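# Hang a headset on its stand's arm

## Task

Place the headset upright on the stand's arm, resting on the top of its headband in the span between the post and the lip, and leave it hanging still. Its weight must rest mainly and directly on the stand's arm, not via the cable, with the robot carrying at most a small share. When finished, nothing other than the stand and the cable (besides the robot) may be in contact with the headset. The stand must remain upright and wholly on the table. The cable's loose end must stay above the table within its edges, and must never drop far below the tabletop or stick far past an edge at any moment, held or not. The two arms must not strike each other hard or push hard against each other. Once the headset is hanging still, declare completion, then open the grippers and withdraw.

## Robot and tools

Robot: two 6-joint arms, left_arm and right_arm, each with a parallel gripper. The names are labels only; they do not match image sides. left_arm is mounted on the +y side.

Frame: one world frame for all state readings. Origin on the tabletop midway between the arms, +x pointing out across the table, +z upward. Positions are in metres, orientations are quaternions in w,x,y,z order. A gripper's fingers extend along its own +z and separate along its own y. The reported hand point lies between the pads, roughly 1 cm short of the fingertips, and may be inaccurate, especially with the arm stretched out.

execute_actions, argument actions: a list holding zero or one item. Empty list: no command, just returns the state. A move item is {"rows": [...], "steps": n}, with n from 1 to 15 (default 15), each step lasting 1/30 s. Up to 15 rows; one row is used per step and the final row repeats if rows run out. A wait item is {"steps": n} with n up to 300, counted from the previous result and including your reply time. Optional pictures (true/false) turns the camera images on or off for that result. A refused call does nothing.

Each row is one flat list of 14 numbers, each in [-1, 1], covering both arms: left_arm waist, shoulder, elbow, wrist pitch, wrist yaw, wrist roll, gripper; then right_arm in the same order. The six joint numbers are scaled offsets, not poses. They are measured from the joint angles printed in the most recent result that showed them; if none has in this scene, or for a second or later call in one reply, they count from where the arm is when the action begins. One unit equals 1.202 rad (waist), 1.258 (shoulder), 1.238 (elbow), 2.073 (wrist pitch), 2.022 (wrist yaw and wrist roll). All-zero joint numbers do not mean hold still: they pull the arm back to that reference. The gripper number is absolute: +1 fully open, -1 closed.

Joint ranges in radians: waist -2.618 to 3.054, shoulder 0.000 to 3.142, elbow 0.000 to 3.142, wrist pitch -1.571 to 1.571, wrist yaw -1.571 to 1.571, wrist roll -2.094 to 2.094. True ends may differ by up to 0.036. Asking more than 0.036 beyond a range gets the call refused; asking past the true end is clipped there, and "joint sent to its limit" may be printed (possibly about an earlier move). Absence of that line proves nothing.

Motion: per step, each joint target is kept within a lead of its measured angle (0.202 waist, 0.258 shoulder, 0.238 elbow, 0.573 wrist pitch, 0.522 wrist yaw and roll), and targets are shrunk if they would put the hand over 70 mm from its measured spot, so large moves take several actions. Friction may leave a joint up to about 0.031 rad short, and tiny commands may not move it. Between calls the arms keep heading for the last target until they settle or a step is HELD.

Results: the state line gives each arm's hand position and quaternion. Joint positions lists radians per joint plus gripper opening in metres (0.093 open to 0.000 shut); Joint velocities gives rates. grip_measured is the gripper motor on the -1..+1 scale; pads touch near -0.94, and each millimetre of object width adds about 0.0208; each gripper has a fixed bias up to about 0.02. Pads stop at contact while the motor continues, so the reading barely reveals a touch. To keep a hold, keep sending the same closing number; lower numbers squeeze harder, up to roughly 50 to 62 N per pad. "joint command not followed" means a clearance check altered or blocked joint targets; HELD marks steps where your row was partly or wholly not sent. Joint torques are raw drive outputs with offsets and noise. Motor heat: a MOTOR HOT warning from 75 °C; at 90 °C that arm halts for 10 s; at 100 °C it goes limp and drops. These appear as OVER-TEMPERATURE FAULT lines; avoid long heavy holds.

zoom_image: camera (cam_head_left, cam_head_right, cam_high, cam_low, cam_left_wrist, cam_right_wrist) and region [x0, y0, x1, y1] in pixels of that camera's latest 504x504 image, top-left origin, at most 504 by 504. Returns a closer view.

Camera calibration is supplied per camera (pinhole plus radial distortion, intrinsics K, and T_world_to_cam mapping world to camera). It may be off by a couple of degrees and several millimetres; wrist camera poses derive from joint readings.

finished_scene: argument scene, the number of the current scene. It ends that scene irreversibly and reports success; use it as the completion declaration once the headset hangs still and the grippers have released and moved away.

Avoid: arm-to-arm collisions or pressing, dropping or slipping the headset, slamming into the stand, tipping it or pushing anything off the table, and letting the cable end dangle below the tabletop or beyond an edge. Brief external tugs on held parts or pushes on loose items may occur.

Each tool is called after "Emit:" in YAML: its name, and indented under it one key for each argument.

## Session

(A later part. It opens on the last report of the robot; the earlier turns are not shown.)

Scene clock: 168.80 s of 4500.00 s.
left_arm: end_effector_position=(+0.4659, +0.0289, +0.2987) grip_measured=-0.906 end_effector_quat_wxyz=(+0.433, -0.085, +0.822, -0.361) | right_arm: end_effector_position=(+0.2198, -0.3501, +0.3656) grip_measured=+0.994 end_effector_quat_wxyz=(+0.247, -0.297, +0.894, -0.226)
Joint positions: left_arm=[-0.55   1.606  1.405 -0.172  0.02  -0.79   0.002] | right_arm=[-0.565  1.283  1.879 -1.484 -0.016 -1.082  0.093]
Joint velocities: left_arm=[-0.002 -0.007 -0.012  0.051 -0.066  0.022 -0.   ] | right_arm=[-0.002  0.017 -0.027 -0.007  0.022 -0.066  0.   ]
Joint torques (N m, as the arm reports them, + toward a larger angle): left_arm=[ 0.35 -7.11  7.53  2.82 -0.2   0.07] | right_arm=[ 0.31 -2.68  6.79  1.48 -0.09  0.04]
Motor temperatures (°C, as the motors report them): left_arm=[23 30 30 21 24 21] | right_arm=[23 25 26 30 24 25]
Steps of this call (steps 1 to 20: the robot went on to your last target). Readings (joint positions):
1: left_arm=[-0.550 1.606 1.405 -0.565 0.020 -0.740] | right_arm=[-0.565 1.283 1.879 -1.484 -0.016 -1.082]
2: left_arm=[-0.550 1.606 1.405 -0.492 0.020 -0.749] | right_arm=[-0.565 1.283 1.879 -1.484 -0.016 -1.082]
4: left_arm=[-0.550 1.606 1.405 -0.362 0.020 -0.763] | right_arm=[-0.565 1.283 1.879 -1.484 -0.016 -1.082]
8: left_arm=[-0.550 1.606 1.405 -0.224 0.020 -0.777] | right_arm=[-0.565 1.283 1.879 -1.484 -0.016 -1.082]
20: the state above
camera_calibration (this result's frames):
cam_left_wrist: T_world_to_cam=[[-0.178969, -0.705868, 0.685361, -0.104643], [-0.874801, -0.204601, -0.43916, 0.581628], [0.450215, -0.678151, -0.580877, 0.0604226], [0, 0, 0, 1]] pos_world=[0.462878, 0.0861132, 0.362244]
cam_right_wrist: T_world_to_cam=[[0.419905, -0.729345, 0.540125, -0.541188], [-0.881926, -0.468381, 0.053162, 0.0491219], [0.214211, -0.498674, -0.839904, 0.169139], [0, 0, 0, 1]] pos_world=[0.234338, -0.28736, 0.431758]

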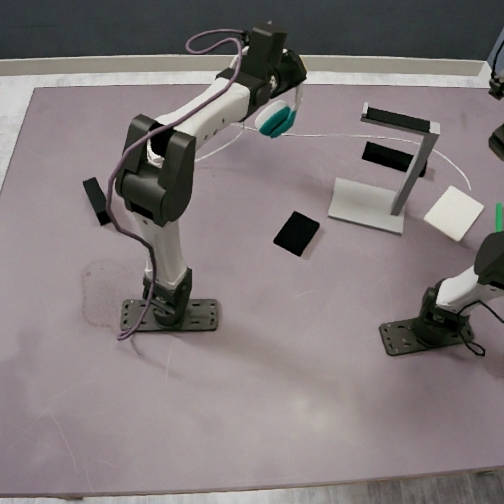

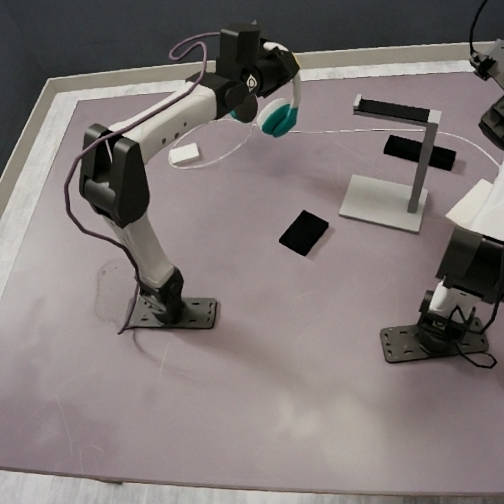

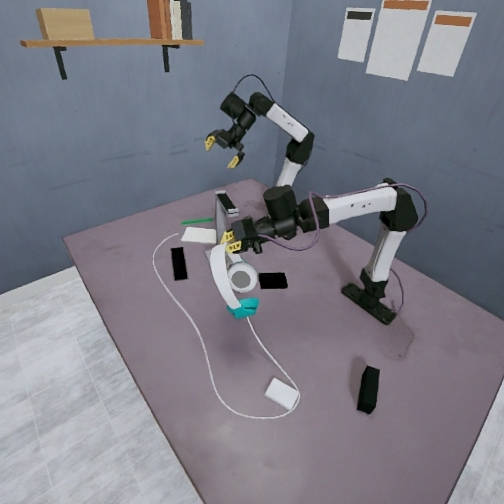

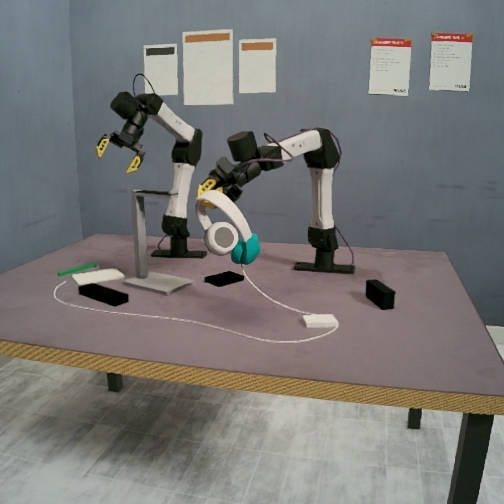

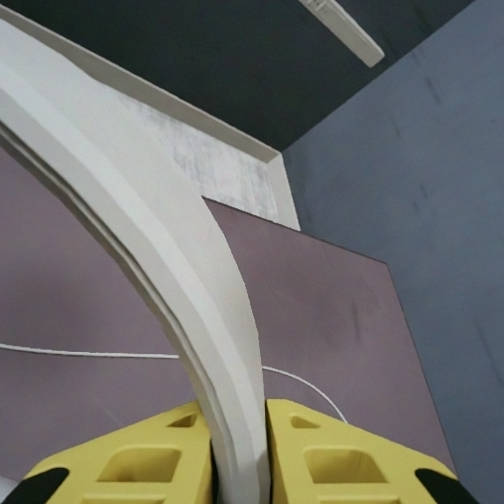

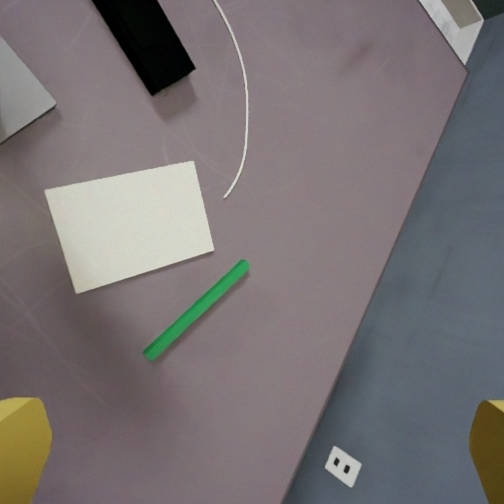

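Emit:
execute_actions:
  actions:
    - {"rows": [[0.008,0.017,-0.011,0.06,0.05,0,-1,0,0,0,0,0,0,1],[0.016,0.035,-0.023,0.09,0.1,0,-1,0,0,0,0,0,0,1],[0.024,0.052,-0.034,0.12,0.15,0,-1,0,0,0,0,0,0,1],[0.032,0.07,-0.046,0.15,0.2,0,-1,0,0,0,0,0,0,1],[0.04,0.087,-0.057,0.19,0.25,0,-1,0,0,0,0,0,0,1],[0.048,0.104,-0.068,0.23,0.3,0,-1,0,0,0,0,0,0,1],[0.056,0.122,-0.08,0.27,0.35,0,-1,0,0,0,0,0,0,1],[0.064,0.139,-0.091,0.31,0.4,0,-1,0,0,0,0,0,0,1],[0.072,0.157,-0.103,0.35,0.45,0,-1,0,0,0,0,0,0,1],[0.08,0.174,-0.114,0.378,0.5,0,-1,0,0,0,0,0,0,1],[0.08,0.174,-0.114,0.378,0.55,0,-1,0,0,0,0,0,0,1],[0.08,0.174,-0.114,0.378,0.6,0,-1,0,0,0,0,0,0,1],[0.08,0.174,-0.114,0.378,0.656,0,-1,0,0,0,0,0,0,1]], "steps": 15}
  pictures: false

Emit:
execute_actions:
  actions:
    - {"steps": 25}

Scene clock: 181.03 s of 4500.00 s.
left_arm: end_effector_position=(+0.4034, -0.0479, +0.2454) grip_measured=-0.905 end_effector_quat_wxyz=(+0.213, +0.212, +0.708, -0.639) | right_arm: end_effector_position=(+0.2198, -0.3501, +0.3656) grip_measured=+0.994 end_effector_quat_wxyz=(+0.247, -0.297, +0.894, -0.226)
Joint positions: left_arm=[-0.459  1.86   1.246  0.427  1.053 -0.796  0.002] | right_arm=[-0.565  1.283  1.879 -1.484 -0.016 -1.082  0.093]
Joint velocities: left_arm=[-0.012 -0.007 -0.09   0.476  1.927 -0.095  0.001] | right_arm=[ 0.007 -0.007  0.007  0.007 -0.037 -0.037 -0.001]
Joint torques (N m, as the arm reports them, + toward a larger angle): left_arm=[  0.72 -11.11   8.55   3.08   0.1    0.17] | right_arm=[ 0.35 -2.72  6.9   1.48 -0.08  0.05]
Motor temperatures (°C, as the motors report them): left_arm=[23 31 31 28 24 21] | right_arm=[23 25 27 30 24 25]
Steps of this call (steps 1 to 15: the robot went on to your last target; steps 16 to 90: nothing new was sent; then 8.73 s passed at rest; steps 91 to 105: all 15 steps of this action). Readings (joint positions):
91: left_arm=[-0.549 1.608 1.403 -0.165 0.030 -0.792] | right_arm=[-0.565 1.283 1.879 -1.484 -0.016 -1.082]
92: left_arm=[-0.547 1.613 1.399 -0.147 0.056 -0.792] | right_arm=[-0.565 1.283 1.879 -1.484 -0.016 -1.082]
94: left_arm=[-0.536 1.637 1.385 -0.076 0.155 -0.792] | right_arm=[-0.565 1.283 1.879 -1.484 -0.016 -1.082]
98: left_arm=[-0.503 1.733 1.330 0.146 0.453 -0.792] | right_arm=[-0.565 1.283 1.879 -1.484 -0.016 -1.082]
105: the state above

Scene clock: 181.87 s of 4500.00 s.
left_arm: end_effector_position=(+0.3582, -0.0439, +0.2694) grip_measured=-0.905 end_effector_quat_wxyz=(+0.166, +0.328, +0.632, -0.683) | right_arm: end_effector_position=(+0.2198, -0.3501, +0.3656) grip_measured=+0.994 end_effector_quat_wxyz=(+0.247, -0.297, +0.894, -0.226)
Joint positions: left_arm=[-0.459  1.855  1.245  0.553  1.333 -0.799  0.002] | right_arm=[-0.565  1.283  1.879 -1.484 -0.016 -1.082  0.093]
Joint velocities: left_arm=[-0.017  0.007 -0.012 -0.007 -0.037 -0.022  0.001] | right_arm=[-0.002 -0.002  0.007 -0.037  0.051  0.051  0.001]
Joint torques (N m, as the arm reports them, + toward a larger angle): left_arm=[  0.72 -10.56   8.04   2.22   0.09   0.11] | right_arm=[ 0.22 -2.78  6.82  1.48 -0.09  0.07]
Motor temperatures (°C, as the motors report them): left_arm=[23 32 31 28 24 21] | right_arm=[23 25 27 30 24 25]
Steps of this call (steps 1 to 25: the robot went on to your last target). Readings (joint positions):
1: left_arm=[-0.459 1.860 1.245 0.442 1.113 -0.797] | right_arm=[-0.565 1.283 1.879 -1.484 -0.016 -1.082]
2: left_arm=[-0.459 1.859 1.245 0.463 1.163 -0.799] | right_arm=[-0.565 1.283 1.879 -1.484 -0.016 -1.082]
4: left_arm=[-0.459 1.856 1.245 0.499 1.226 -0.799] | right_arm=[-0.565 1.283 1.879 -1.484 -0.016 -1.082]
8: left_arm=[-0.459 1.855 1.245 0.535 1.292 -0.799] | right_arm=[-0.565 1.283 1.879 -1.484 -0.016 -1.082]
25: the state above
camera_calibration (this result's frames):
cam_left_wrist: T_world_to_cam=[[-0.623037, 0.165069, 0.764577, 0.0207071], [-0.571916, 0.570696, -0.589252, 0.425687], [-0.533608, -0.804399, -0.261159, 0.303221], [0, 0, 0, 1]] pos_world=[0.41816, -0.00244478, 0.314194]
cam_right_wrist: T_world_to_cam=[[0.419905, -0.729345, 0.540125, -0.541188], [-0.881926, -0.468381, 0.053162, 0.0491219], [0.214211, -0.498674, -0.839904, 0.169139], [0, 0, 0, 1]] pos_world=[0.234338, -0.28736, 0.431758]

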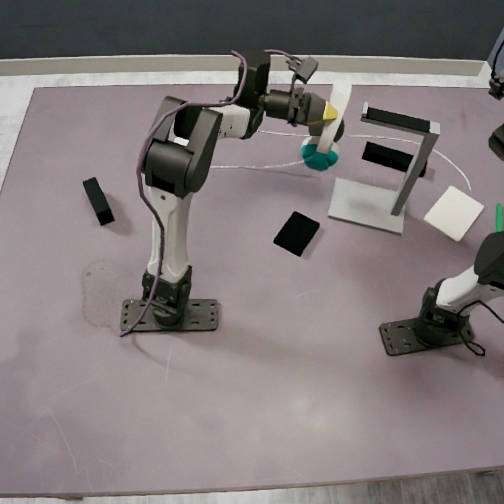

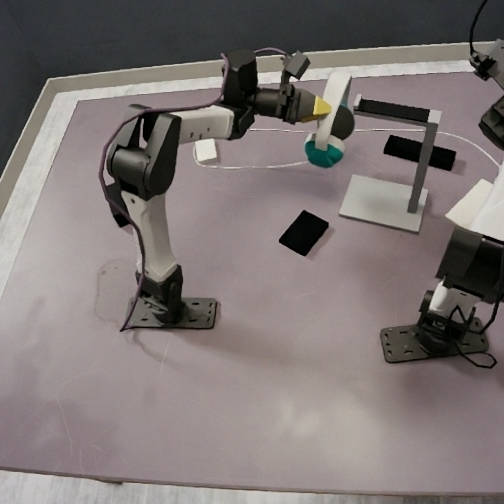

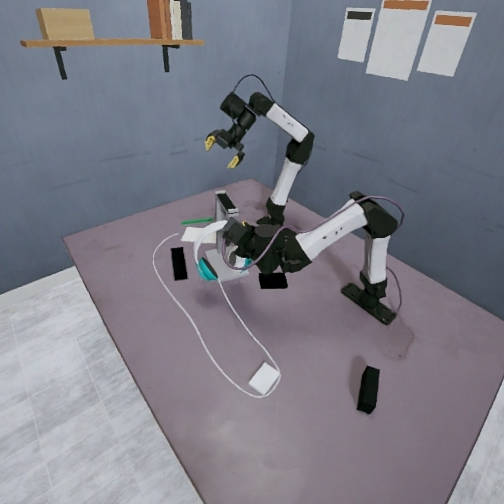

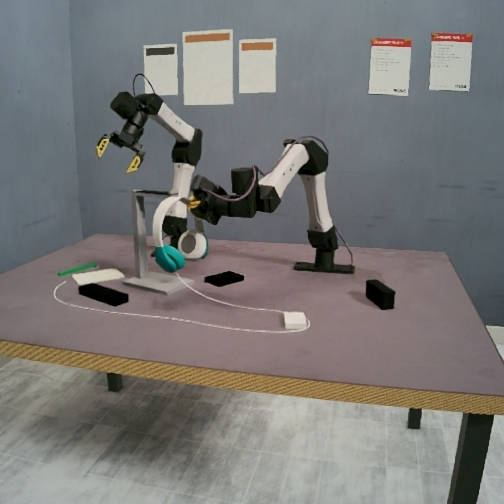

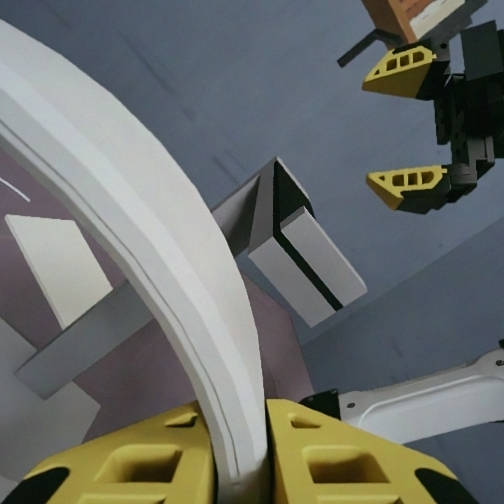

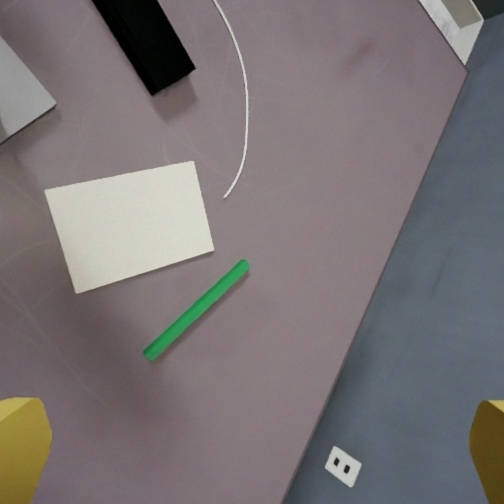

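Emit:
execute_actions:
  actions:
    - {"rows": [[-0.01,-0.035,-0.015,0.008,-0.005,0,-1,0,0,0,0,0,0,1],[-0.02,-0.07,-0.03,0.008,-0.01,0,-1,0,0,0,0,0,0,1],[-0.03,-0.105,-0.046,0.008,-0.015,0,-1,0,0,0,0,0,0,1],[-0.043,-0.14,-0.062,0.008,-0.02,0,-1,0,0,0,0,0,0,1],[-0.054,-0.175,-0.078,0.008,-0.025,0,-1,0,0,0,0,0,0,1],[-0.064,-0.21,-0.093,0.008,-0.029,0,-1,0,0,0,0,0,0,1]], "steps": 15}
  pictures: false

Emit:
execute_actions:
  actions:
    - {"steps": 15}

Scene clock: 206.33 s of 4500.00 s.
left_arm: end_effector_position=(+0.2889, -0.0396, +0.3290) grip_measured=-0.905 end_effector_quat_wxyz=(-0.195, -0.366, -0.597, +0.687) | right_arm: end_effector_position=(+0.2198, -0.3501, +0.3656) grip_measured=+0.994 end_effector_quat_wxyz=(+0.247, -0.297, +0.894, -0.226)
Joint positions: left_arm=[-0.537  1.595  1.128  0.534  1.287 -0.809  0.002] | right_arm=[-0.565  1.283  1.879 -1.484 -0.016 -1.082  0.093]
Joint velocities: left_arm=[-0.027 -0.007  0.012 -0.095 -0.007  0.022  0.   ] | right_arm=[-0.007 -0.027 -0.022 -0.037  0.037  0.007 -0.001]
Joint torques (N m, as the arm reports them, + toward a larger angle): left_arm=[ 0.42 -6.82  7.06  2.13 -0.23  0.17] | right_arm=[ 0.22 -2.7   6.77  1.48 -0.09  0.08]
Motor temperatures (°C, as the motors report them): left_arm=[23 38 33 29 24 21] | right_arm=[23 25 27 30 24 25]
Steps of this call (steps 1 to 15: the robot went on to your last target; steps 16 to 90: nothing new was sent; then 20.97 s passed at rest; steps 91 to 105: all 15 steps of this action). Readings (joint positions):
91: left_arm=[-0.459 1.854 1.243 0.553 1.332 -0.799] | right_arm=[-0.565 1.283 1.879 -1.484 -0.016 -1.082]
92: left_arm=[-0.460 1.846 1.236 0.550 1.327 -0.800] | right_arm=[-0.565 1.283 1.879 -1.484 -0.016 -1.082]
94: left_arm=[-0.467 1.802 1.197 0.535 1.308 -0.801] | right_arm=[-0.565 1.283 1.879 -1.484 -0.016 -1.082]
98: left_arm=[-0.513 1.655 1.128 0.514 1.290 -0.808] | right_arm=[-0.565 1.283 1.879 -1.484 -0.016 -1.082]
105: the state above

Scene clock: 206.83 s of 4500.00 s.
left_arm: end_effector_position=(+0.2892, -0.0397, +0.3285) grip_measured=-0.905 end_effector_quat_wxyz=(-0.194, -0.364, -0.598, +0.687) | right_arm: end_effector_position=(+0.2198, -0.3501, +0.3656) grip_measured=+0.994 end_effector_quat_wxyz=(+0.247, -0.297, +0.894, -0.226)
Joint positions: left_arm=[-0.537  1.595  1.128  0.531  1.285 -0.81   0.002] | right_arm=[-0.565  1.283  1.879 -1.484 -0.016 -1.082  0.093]
Joint velocities: left_arm=[ 0.017 -0.007 -0.002  0.037 -0.037 -0.081 -0.   ] | right_arm=[ 0.007 -0.012  0.007  0.007 -0.022 -0.022 -0.   ]
Joint torques (N m, as the arm reports them, + toward a larger angle): left_arm=[ 0.39 -6.78  7.09  2.01 -0.2   0.12] | right_arm=[ 0.35 -2.67  6.79  1.49 -0.08  0.07]
Motor temperatures (°C, as the motors report them): left_arm=[23 38 33 29 24 21] | right_arm=[23 25 27 30 24 25]
Steps of this call (steps 1 to 15: the robot went on to your last target). Readings (joint positions):
1: left_arm=[-0.537 1.595 1.128 0.532 1.287 -0.810] | right_arm=[-0.565 1.283 1.879 -1.484 -0.016 -1.082]
2: left_arm=[-0.537 1.595 1.128 0.531 1.286 -0.810] | right_arm=[-0.565 1.283 1.879 -1.484 -0.016 -1.082]
4: left_arm=[-0.537 1.595 1.128 0.531 1.286 -0.810] | right_arm=[-0.565 1.283 1.879 -1.484 -0.016 -1.082]
8: left_arm=[-0.537 1.595 1.128 0.531 1.285 -0.810] | right_arm=[-0.565 1.283 1.879 -1.484 -0.016 -1.082]
15: the state above
All arms were judged still, so your last target was given up. Only a new action makes them travel on or press farther. Fingers that are still opening or closing keep moving.
camera_calibration (this result's frames):
cam_left_wrist: T_world_to_cam=[[-0.685591, 0.226465, 0.691866, -0.0237733], [-0.495525, 0.551062, -0.671406, 0.422742], [-0.533311, -0.803146, -0.265584, 0.286652], [0, 0, 0, 1]] pos_world=[0.346055, 0.00264982, 0.37641]
cam_right_wrist: T_world_to_cam=[[0.419905, -0.729345, 0.540125, -0.541188], [-0.881926, -0.468381, 0.053162, 0.0491219], [0.214211, -0.498674, -0.839904, 0.169139], [0, 0, 0, 1]] pos_world=[0.234338, -0.28736, 0.431758]

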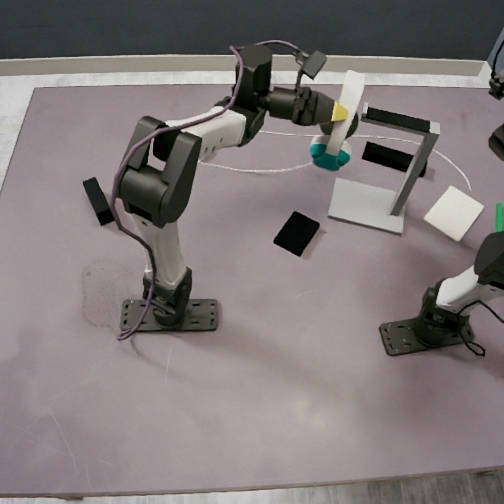

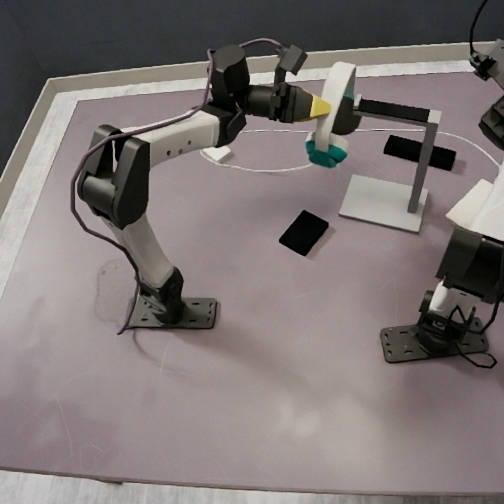

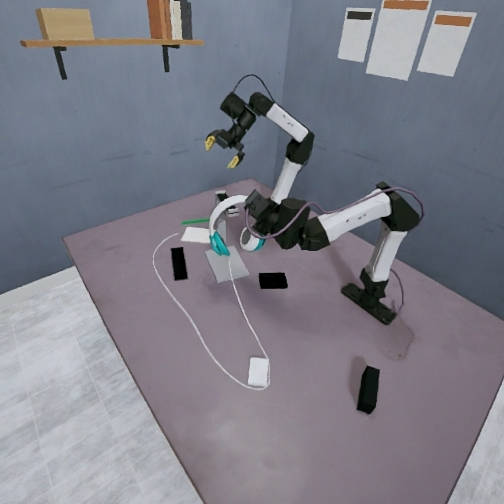

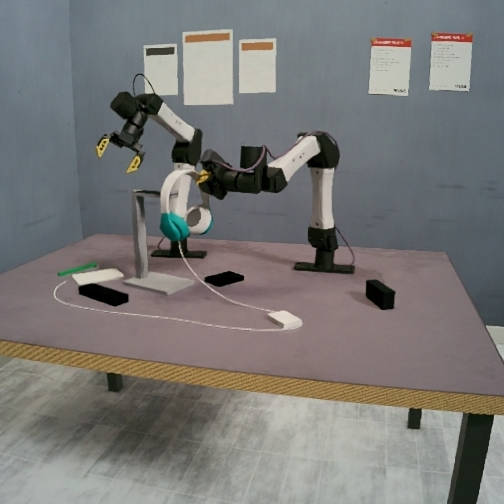

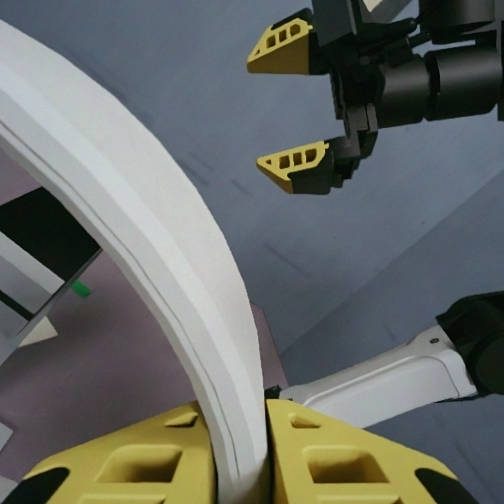

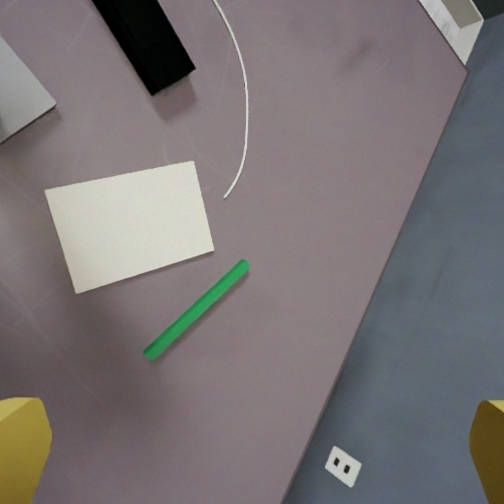

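Emit:
execute_actions:
  actions:
    - {"rows": [[-0.025,0.0065,0.012,-0.004,-0.015,0,-1,0,0,0,0,0,0,1],[-0.049,0.013,0.024,-0.008,-0.031,0,-1,0,0,0,0,0,0,1],[-0.074,0.02,0.036,-0.012,-0.046,0,-1,0,0,0,0,0,0,1],[-0.099,0.026,0.048,-0.016,-0.061,0,-1,0,0,0,0,0,0,1],[-0.124,0.032,0.06,-0.02,-0.077,0,-1,0,0,0,0,0,0,1],[-0.148,0.039,0.071,-0.024,-0.092,0,-1,0,0,0,0,0,0,1],[-0.173,0.045,0.083,-0.028,-0.107,0,-1,0,0,0,0,0,0,1],[-0.198,0.052,0.095,-0.032,-0.122,0,-1,0,0,0,0,0,0,1],[-0.222,0.058,0.107,-0.036,-0.138,0,-1,0,0,0,0,0,0,1],[-0.247,0.065,0.119,-0.04,-0.153,0,-1,0,0,0,0,0,0,1]], "steps": 15}
  pictures: false

Emit:
execute_actions:
  actions:
    - {"steps": 15}

Scene clock: 219.27 s of 4500.00 s.
left_arm: end_effector_position=(+0.2256, -0.1364, +0.3184) grip_measured=-0.905 end_effector_quat_wxyz=(-0.137, -0.359, -0.616, +0.687) | right_arm: end_effector_position=(+0.2198, -0.3501, +0.3656) grip_measured=+0.994 end_effector_quat_wxyz=(+0.247, -0.297, +0.894, -0.226)
Joint positions: left_arm=[-0.848  1.683  1.235  0.414  1.034 -0.818  0.002] | right_arm=[-0.565  1.283  1.879 -1.484 -0.016 -1.082  0.093]
Joint velocities: left_arm=[-0.002  0.007  0.046  0.007 -0.242  0.007 -0.001] | right_arm=[-0.002  0.002  0.007  0.007  0.022 -0.007 -0.001]
Joint torques (N m, as the arm reports them, + toward a larger angle): left_arm=[ 1.24 -7.89  9.78  2.24 -0.32  0.11] | right_arm=[ 0.25 -2.67  6.83  1.5  -0.07  0.08]
Motor temperatures (°C, as the motors report them): left_arm=[23 37 33 30 24 21] | right_arm=[23 25 27 31 24 25]
Steps of this call (steps 1 to 90: nothing new was sent; then 8.93 s passed at rest; steps 91 to 105: all 15 steps of this action). Readings (joint positions):
91: left_arm=[-0.539 1.595 1.128 0.526 1.283 -0.810] | right_arm=[-0.565 1.283 1.879 -1.484 -0.016 -1.082]
92: left_arm=[-0.544 1.595 1.128 0.519 1.274 -0.811] | right_arm=[-0.565 1.283 1.879 -1.484 -0.016 -1.082]
94: left_arm=[-0.575 1.604 1.135 0.502 1.242 -0.813] | right_arm=[-0.565 1.283 1.879 -1.484 -0.016 -1.082]
98: left_arm=[-0.700 1.650 1.181 0.460 1.148 -0.815] | right_arm=[-0.565 1.283 1.879 -1.484 -0.016 -1.082]
105: the state above

Scene clock: 219.77 s of 4500.00 s.
left_arm: end_effector_position=(+0.2348, -0.1383, +0.3166) grip_measured=-0.905 end_effector_quat_wxyz=(+0.151, +0.341, +0.629, -0.682) | right_arm: end_effector_position=(+0.2198, -0.3501, +0.3656) grip_measured=+0.994 end_effector_quat_wxyz=(+0.247, -0.297, +0.894, -0.226)
Joint positions: left_arm=[-0.845  1.683  1.236  0.402  0.986 -0.818  0.002] | right_arm=[-0.565  1.283  1.879 -1.484 -0.016 -1.082  0.093]
Joint velocities: left_arm=[-0.012  0.002  0.007 -0.051 -0.037  0.007  0.001] | right_arm=[-0.002  0.012 -0.002 -0.037 -0.066 -0.022 -0.   ]
Joint torques (N m, as the arm reports them, + toward a larger angle): left_arm=[ 1.03 -7.94  9.94  2.33 -0.1   0.11] | right_arm=[ 0.3  -2.7   6.82  1.47 -0.1   0.08]
Motor temperatures (°C, as the motors report them): left_arm=[23 37 34 30 24 21] | right_arm=[23 25 27 31 24 25]
Steps of this call (steps 1 to 15: the robot went on to your last target). Readings (joint positions):
1: left_arm=[-0.847 1.683 1.236 0.412 1.026 -0.818] | right_arm=[-0.565 1.283 1.879 -1.484 -0.016 -1.082]
2: left_arm=[-0.846 1.683 1.236 0.411 1.016 -0.818] | right_arm=[-0.565 1.283 1.879 -1.484 -0.016 -1.082]
4: left_arm=[-0.845 1.683 1.236 0.408 1.003 -0.818] | right_arm=[-0.565 1.283 1.879 -1.484 -0.016 -1.082]
8: left_arm=[-0.845 1.683 1.236 0.404 0.991 -0.818] | right_arm=[-0.565 1.283 1.879 -1.484 -0.016 -1.082]
15: the state above
camera_calibration (this result's frames):
cam_left_wrist: T_world_to_cam=[[-0.617402, 0.179926, 0.765795, -0.0763324], [-0.548832, 0.59889, -0.583193, 0.433292], [-0.563559, -0.780357, -0.271007, 0.187283], [0, 0, 0, 1]] pos_world=[0.296221, -0.0996123, 0.361902]
cam_right_wrist: T_world_to_cam=[[0.419905, -0.729345, 0.540125, -0.541188], [-0.881926, -0.468381, 0.053162, 0.0491219], [0.214211, -0.498674, -0.839904, 0.169139], [0, 0, 0, 1]] pos_world=[0.234338, -0.28736, 0.431758]

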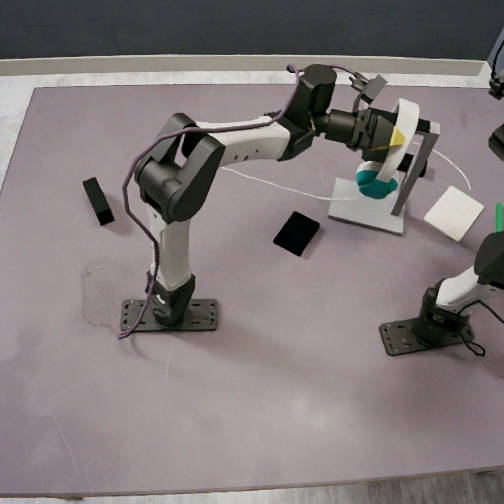

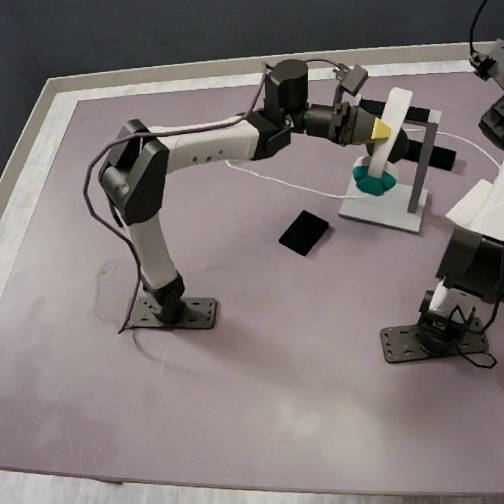

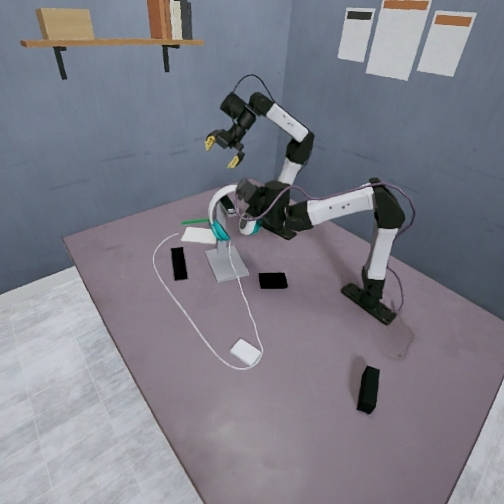

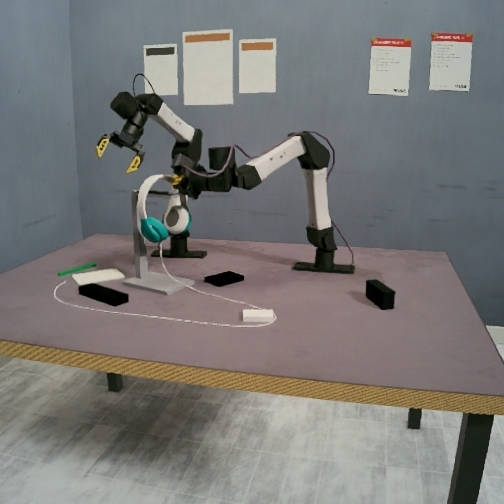

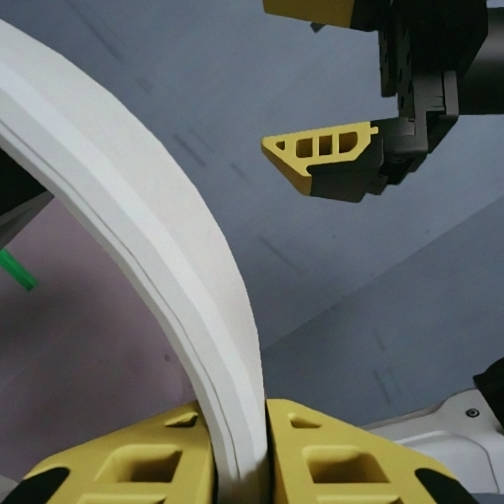

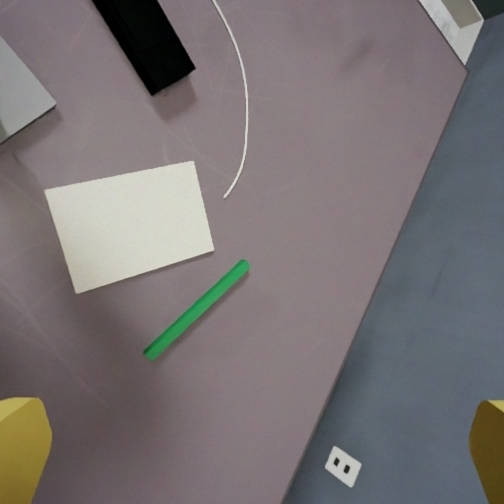

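Emit:
zoom_image:
  camera: "cam_high"
  region: [170, 160, 300, 290]

Emit:
zoom_image:
  camera: "cam_low"
  region: [100, 150, 240, 290]

Region (170, 160, 300, 290) of cam_high's 504x504 image, scaled by 3.877, with more detail than that image has.

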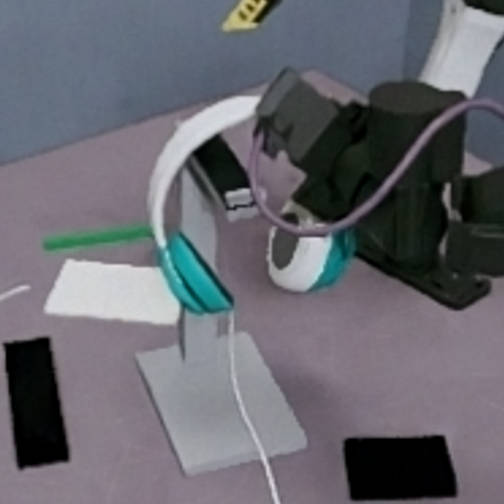

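Region (100, 150, 240, 290) of cam_low's 504x504 image, scaled by 3.600, with more detail than that image has.

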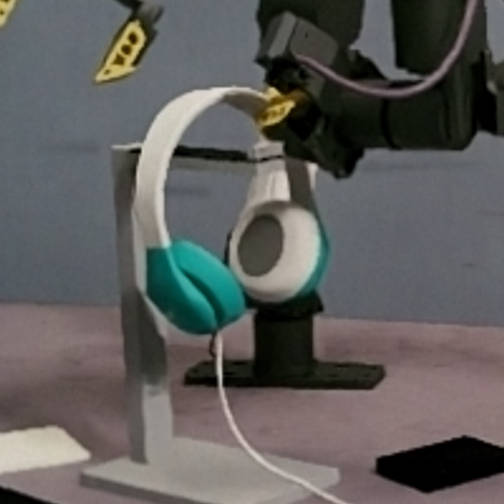

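Emit:
execute_actions:
  actions:
    - {"rows": [[0.008,0.018,0,0.021,0.004,0,-1,0,0,0,0,0,0,1],[0.016,0.036,0,0.042,0.008,0,-1,0,0,0,0,0,0,1],[0.024,0.054,0,0.062,0.012,0,-1,0,0,0,0,0,0,1],[0.032,0.072,0,0.083,0.016,0,-1,0,0,0,0,0,0,1],[0.04,0.09,0,0.104,0.02,0,-1,0,0,0,0,0,0,1]], "steps": 15}
  pictures: false

Emit:
execute_actions:
  actions:
    - {"steps": 15}

Scene clock: 235.20 s of 4500.00 s.
left_arm: end_effector_position=(+0.2634, -0.1470, +0.2829) grip_measured=-0.905 end_effector_quat_wxyz=(+0.159, +0.340, +0.626, -0.684) | right_arm: end_effector_position=(+0.2198, -0.3501, +0.3656) grip_measured=+0.994 end_effector_quat_wxyz=(+0.247, -0.297, +0.894, -0.226)
Joint positions: left_arm=[-0.806  1.809  1.235  0.546  1.015 -0.822  0.002] | right_arm=[-0.565  1.283  1.879 -1.484 -0.016 -1.082  0.093]
Joint velocities: left_arm=[ 0.002 -0.012 -0.017  0.007  0.022  0.081 -0.001] | right_arm=[ 0.002 -0.007 -0.002  0.037  0.007  0.037 -0.001]
Joint torques (N m, as the arm reports them, + toward a larger angle): left_arm=[ 0.96 -9.17  7.05  2.58  0.05  0.07] | right_arm=[ 0.26 -2.69  6.76  1.49 -0.06  0.06]
Motor temperatures (°C, as the motors report them): left_arm=[23 38 36 31 24 21] | right_arm=[23 25 27 31 24 25]
Steps of this call (steps 1 to 15: the robot went on to your last target; steps 16 to 90: nothing new was sent; then 11.93 s passed at rest; steps 91 to 105: all 15 steps of this action). Readings (joint positions):
91: left_arm=[-0.845 1.685 1.236 0.402 0.985 -0.819] | right_arm=[-0.565 1.283 1.879 -1.484 -0.016 -1.082]
92: left_arm=[-0.844 1.691 1.236 0.408 0.986 -0.820] | right_arm=[-0.565 1.283 1.879 -1.484 -0.016 -1.082]
94: left_arm=[-0.840 1.718 1.236 0.441 0.997 -0.821] | right_arm=[-0.565 1.283 1.879 -1.484 -0.016 -1.082]
98: left_arm=[-0.814 1.798 1.235 0.506 1.010 -0.823] | right_arm=[-0.565 1.283 1.879 -1.484 -0.016 -1.082]
105: the state above

Scene clock: 235.70 s of 4500.00 s.
left_arm: end_effector_position=(+0.2633, -0.1470, +0.2831) grip_measured=-0.905 end_effector_quat_wxyz=(+0.158, +0.339, +0.626, -0.684) | right_arm: end_effector_position=(+0.2198, -0.3501, +0.3656) grip_measured=+0.994 end_effector_quat_wxyz=(+0.247, -0.297, +0.894, -0.226)
Joint positions: left_arm=[-0.806  1.809  1.235  0.547  1.015 -0.824  0.002] | right_arm=[-0.565  1.283  1.879 -1.484 -0.016 -1.082  0.093]
Joint velocities: left_arm=[-0.017 -0.002  0.002  0.022  0.022  0.037 -0.001] | right_arm=[-0.002  0.002  0.007  0.051  0.022 -0.095 -0.   ]
Joint torques (N m, as the arm reports them, + toward a larger angle): left_arm=[ 0.98 -9.16  7.05  2.56  0.05  0.08] | right_arm=[ 0.34 -2.69  6.79  1.46 -0.07  0.07]
Motor temperatures (°C, as the motors report them): left_arm=[23 38 36 32 24 21] | right_arm=[23 25 27 31 24 25]
Steps of this call (steps 1 to 15: the robot went on to your last target). Readings (joint positions):
1: left_arm=[-0.806 1.809 1.235 0.546 1.015 -0.822] | right_arm=[-0.565 1.283 1.879 -1.484 -0.016 -1.082]
2: left_arm=[-0.806 1.809 1.235 0.547 1.015 -0.823] | right_arm=[-0.565 1.283 1.879 -1.484 -0.016 -1.082]
4: left_arm=[-0.806 1.809 1.235 0.547 1.015 -0.823] | right_arm=[-0.565 1.283 1.879 -1.484 -0.016 -1.082]
8: left_arm=[-0.806 1.809 1.235 0.547 1.015 -0.824] | right_arm=[-0.565 1.283 1.879 -1.484 -0.016 -1.082]
15: the state above
All arms were judged still, so your last target was given up. Only a new action makes them travel on or press farther. Fingers that are still opening or closing keep moving.
camera_calibration (this result's frames):
cam_left_wrist: T_world_to_cam=[[-0.623011, 0.183796, 0.760314, -0.0279227], [-0.551322, 0.586345, -0.593501, 0.436388], [-0.554889, -0.788935, -0.263969, 0.181976], [0, 0, 0, 1]] pos_world=[0.324171, -0.107174, 0.328263]
cam_right_wrist: T_world_to_cam=[[0.419905, -0.729345, 0.540125, -0.541188], [-0.881926, -0.468381, 0.053162, 0.0491219], [0.214211, -0.498674, -0.839904, 0.169139], [0, 0, 0, 1]] pos_world=[0.234338, -0.28736, 0.431758]

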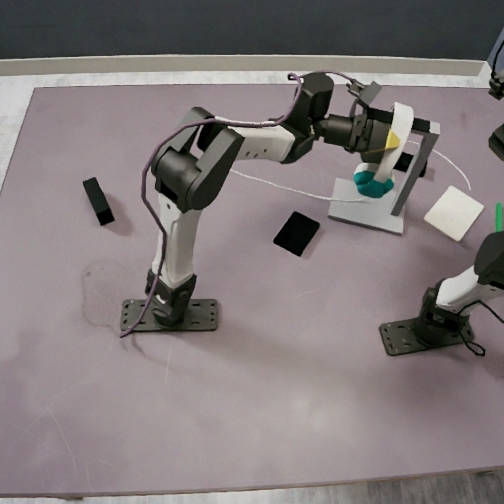

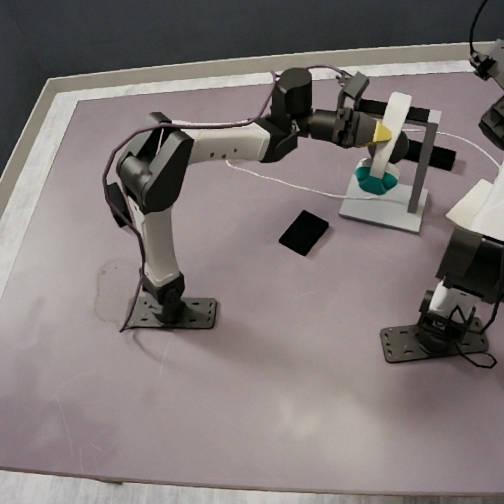

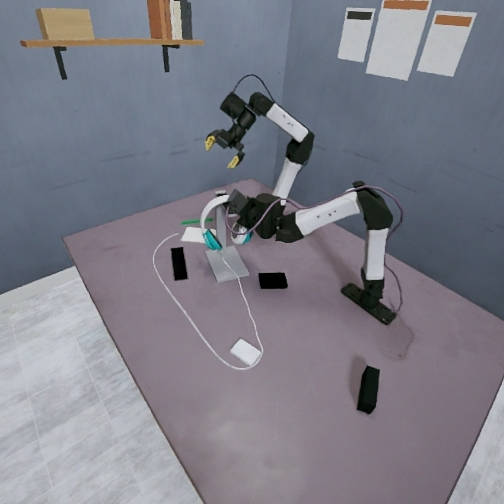

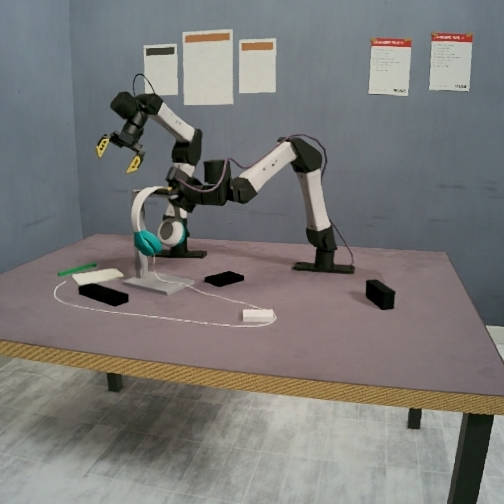

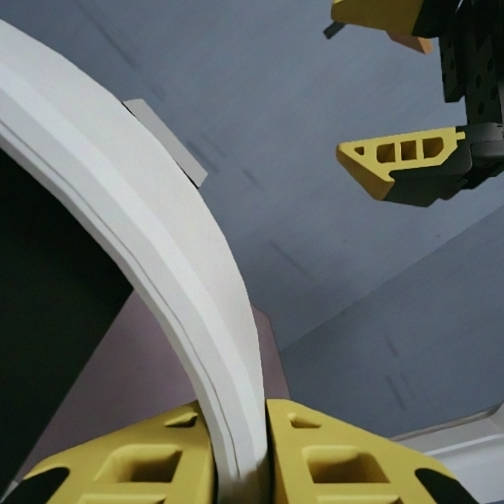

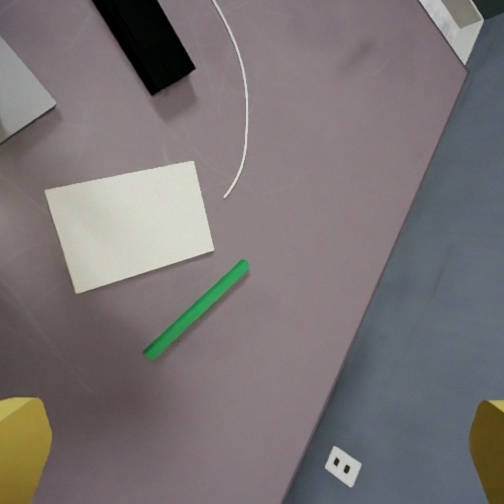

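Emit:
zoom_image:
  camera: "cam_low"
  region: [100, 150, 240, 290]

Emit:
zoom_image:
  camera: "cam_head_right"
  region: [320, 60, 470, 210]

Region (100, 150, 240, 290) of cam_low's 504x504 image, scaled by 3.600, with more detail than that image has.

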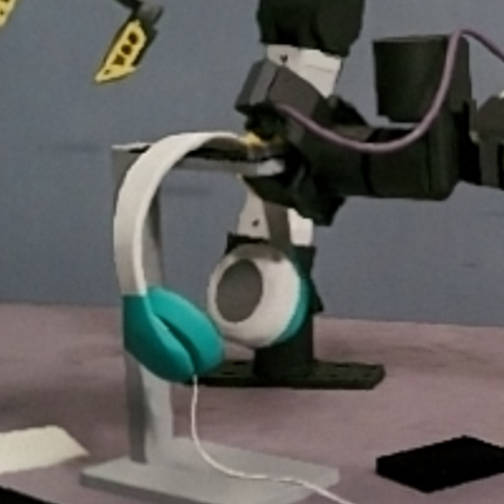

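Region (320, 60, 470, 210) of cam_head_right's 504x504 image, scaled by 3.360, with more detail than that image has.

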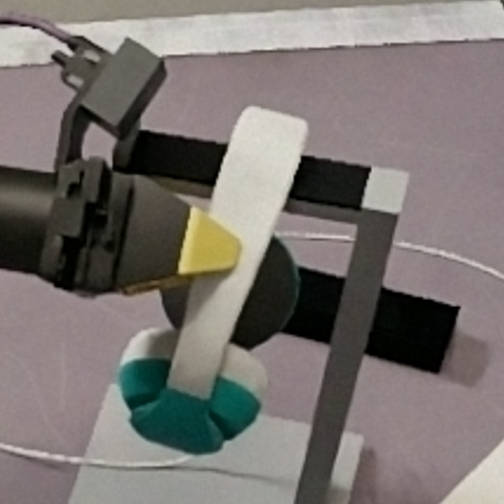

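Emit:
execute_actions:
  actions:
    - {"rows": [[0,0,0,0,0,0,-0.8,0,0,0,0,0,0,1],[0,0,0,0,0,0,-0.7,0,0,0,0,0,0,1],[0,0,0,0,0,0,-0.6,0,0,0,0,0,0,1],[0,0,0,0,0,0,-0.5,0,0,0,0,0,0,1],[0,0,0,0,0,0,-0.4,0,0,0,0,0,0,1],[0,0,0,0,0,0,-0.3,0,0,0,0,0,0,1]], "steps": 15}
  pictures: false

Emit:
execute_actions:
  actions:
    - {"steps": 20}

Scene clock: 243.33 s of 4500.00 s.
left_arm: end_effector_position=(+0.2631, -0.1469, +0.2821) grip_measured=-0.302 end_effector_quat_wxyz=(+0.155, +0.338, +0.628, -0.683) | right_arm: end_effector_position=(+0.2198, -0.3501, +0.3656) grip_measured=+0.994 end_effector_quat_wxyz=(+0.247, -0.297, +0.894, -0.226)
Joint positions: left_arm=[-0.806  1.809  1.235  0.541  1.016 -0.825  0.031] | right_arm=[-0.565  1.283  1.879 -1.484 -0.016 -1.082  0.093]
Joint velocities: left_arm=[ 0.002 -0.002  0.022 -0.007 -0.066 -0.007 -0.002] | right_arm=[ 0.007 -0.017 -0.002 -0.007  0.051 -0.022 -0.001]
Joint torques (N m, as the arm reports them, + toward a larger angle): left_arm=[ 0.37 -8.25  6.98  1.89 -0.06  0.  ] | right_arm=[ 0.32 -2.72  6.83  1.47 -0.09  0.04]
Motor temperatures (°C, as the motors report them): left_arm=[23 39 36 33 24 21] | right_arm=[23 25 27 31 24 25]
Steps of this call (steps 1 to 90: nothing new was sent; then 4.13 s passed at rest; steps 91 to 105: all 15 steps of this action). Readings (joint positions):
91: left_arm=[-0.806 1.809 1.235 0.544 1.015 -0.825] | right_arm=[-0.565 1.283 1.879 -1.484 -0.016 -1.082]
92: left_arm=[-0.806 1.809 1.235 0.539 1.015 -0.825] | right_arm=[-0.565 1.283 1.879 -1.484 -0.016 -1.082]
94: left_arm=[-0.806 1.809 1.235 0.537 1.015 -0.825] | right_arm=[-0.565 1.283 1.879 -1.484 -0.016 -1.082]
98: left_arm=[-0.806 1.809 1.235 0.541 1.016 -0.825] | right_arm=[-0.565 1.283 1.879 -1.484 -0.016 -1.082]
105: the state above

Scene clock: 244.00 s of 4500.00 s.
left_arm: end_effector_position=(+0.2631, -0.1469, +0.2821) grip_measured=-0.302 end_effector_quat_wxyz=(+0.155, +0.338, +0.628, -0.683) | right_arm: end_effector_position=(+0.2198, -0.3501, +0.3656) grip_measured=+0.994 end_effector_quat_wxyz=(+0.247, -0.297, +0.894, -0.226)
Joint positions: left_arm=[-0.806  1.809  1.235  0.541  1.016 -0.825  0.031] | right_arm=[-0.565  1.283  1.879 -1.484 -0.016 -1.082  0.093]
Joint velocities: left_arm=[-0.007 -0.002 -0.007  0.022 -0.051 -0.022  0.002] | right_arm=[-0.007  0.007 -0.017  0.022  0.007 -0.066 -0.   ]
Joint torques (N m, as the arm reports them, + toward a larger angle): left_arm=[ 0.37 -8.28  6.97  1.89 -0.06  0.  ] | right_arm=[ 0.34 -2.68  6.8   1.47 -0.07  0.04]
Motor temperatures (°C, as the motors report them): left_arm=[23 39 36 33 24 21] | right_arm=[23 25 27 31 24 25]
Steps of this call (steps 1 to 15: the robot went on to your last target; steps 16 to 20: nothing new was sent). Readings (joint positions):
1: left_arm=[-0.806 1.809 1.235 0.541 1.016 -0.825] | right_arm=[-0.565 1.283 1.879 -1.484 -0.016 -1.082]
2: left_arm=[-0.806 1.809 1.235 0.541 1.016 -0.825] | right_arm=[-0.565 1.283 1.879 -1.484 -0.016 -1.082]
4: left_arm=[-0.806 1.809 1.235 0.541 1.016 -0.825] | right_arm=[-0.565 1.283 1.879 -1.484 -0.016 -1.082]
8: left_arm=[-0.806 1.809 1.235 0.541 1.016 -0.825] | right_arm=[-0.565 1.283 1.879 -1.484 -0.016 -1.082]
20: the state above
All arms were judged still, so your last target was given up. Only a new action makes them travel on or press farther. Fingers that are still opening or closing keep moving.
camera_calibration (this result's frames):
cam_left_wrist: T_world_to_cam=[[-0.61915, 0.180811, 0.764173, -0.0298096], [-0.553483, 0.589835, -0.588006, 0.435138], [-0.557054, -0.787021, -0.265121, 0.182819], [0, 0, 0, 1]] pos_world=[0.324225, -0.107387, 0.327112]
cam_right_wrist: T_world_to_cam=[[0.419905, -0.729345, 0.540125, -0.541188], [-0.881926, -0.468381, 0.053162, 0.0491219], [0.214211, -0.498674, -0.839904, 0.169139], [0, 0, 0, 1]] pos_world=[0.234338, -0.28736, 0.431758]

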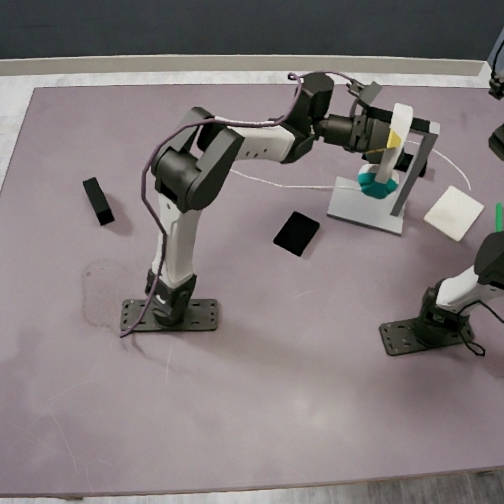

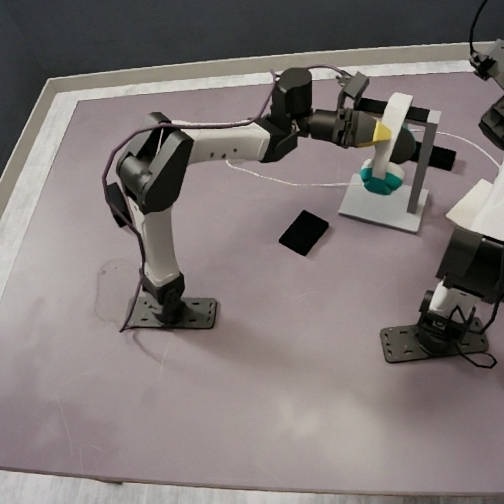

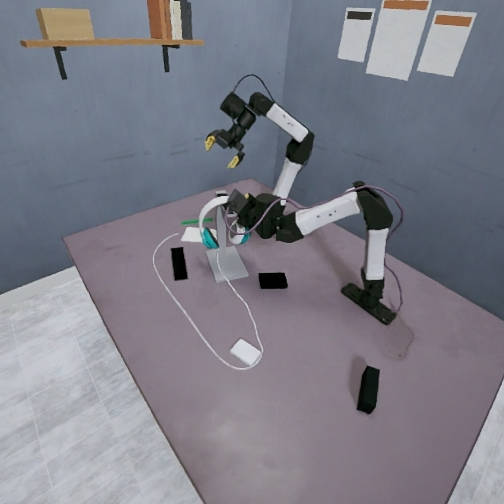

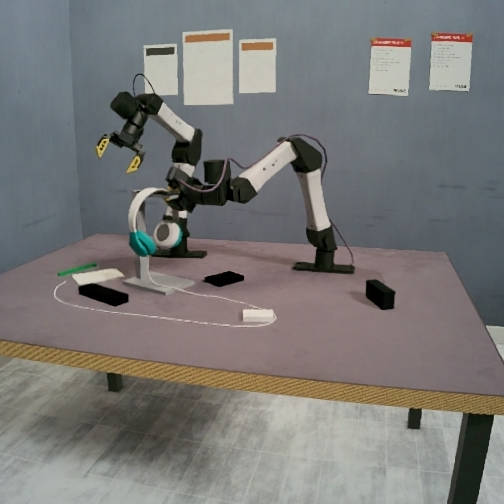

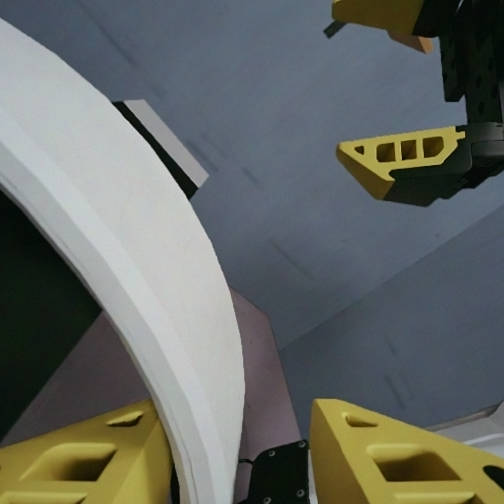

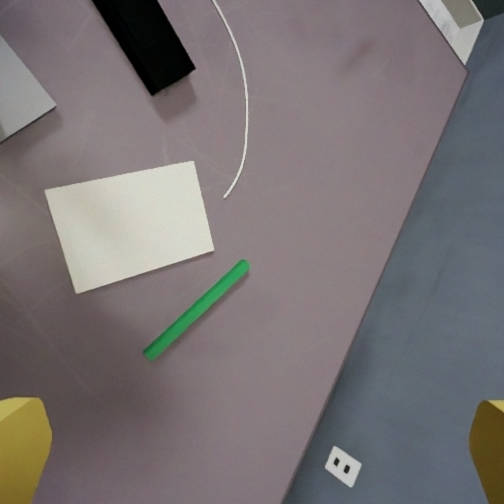

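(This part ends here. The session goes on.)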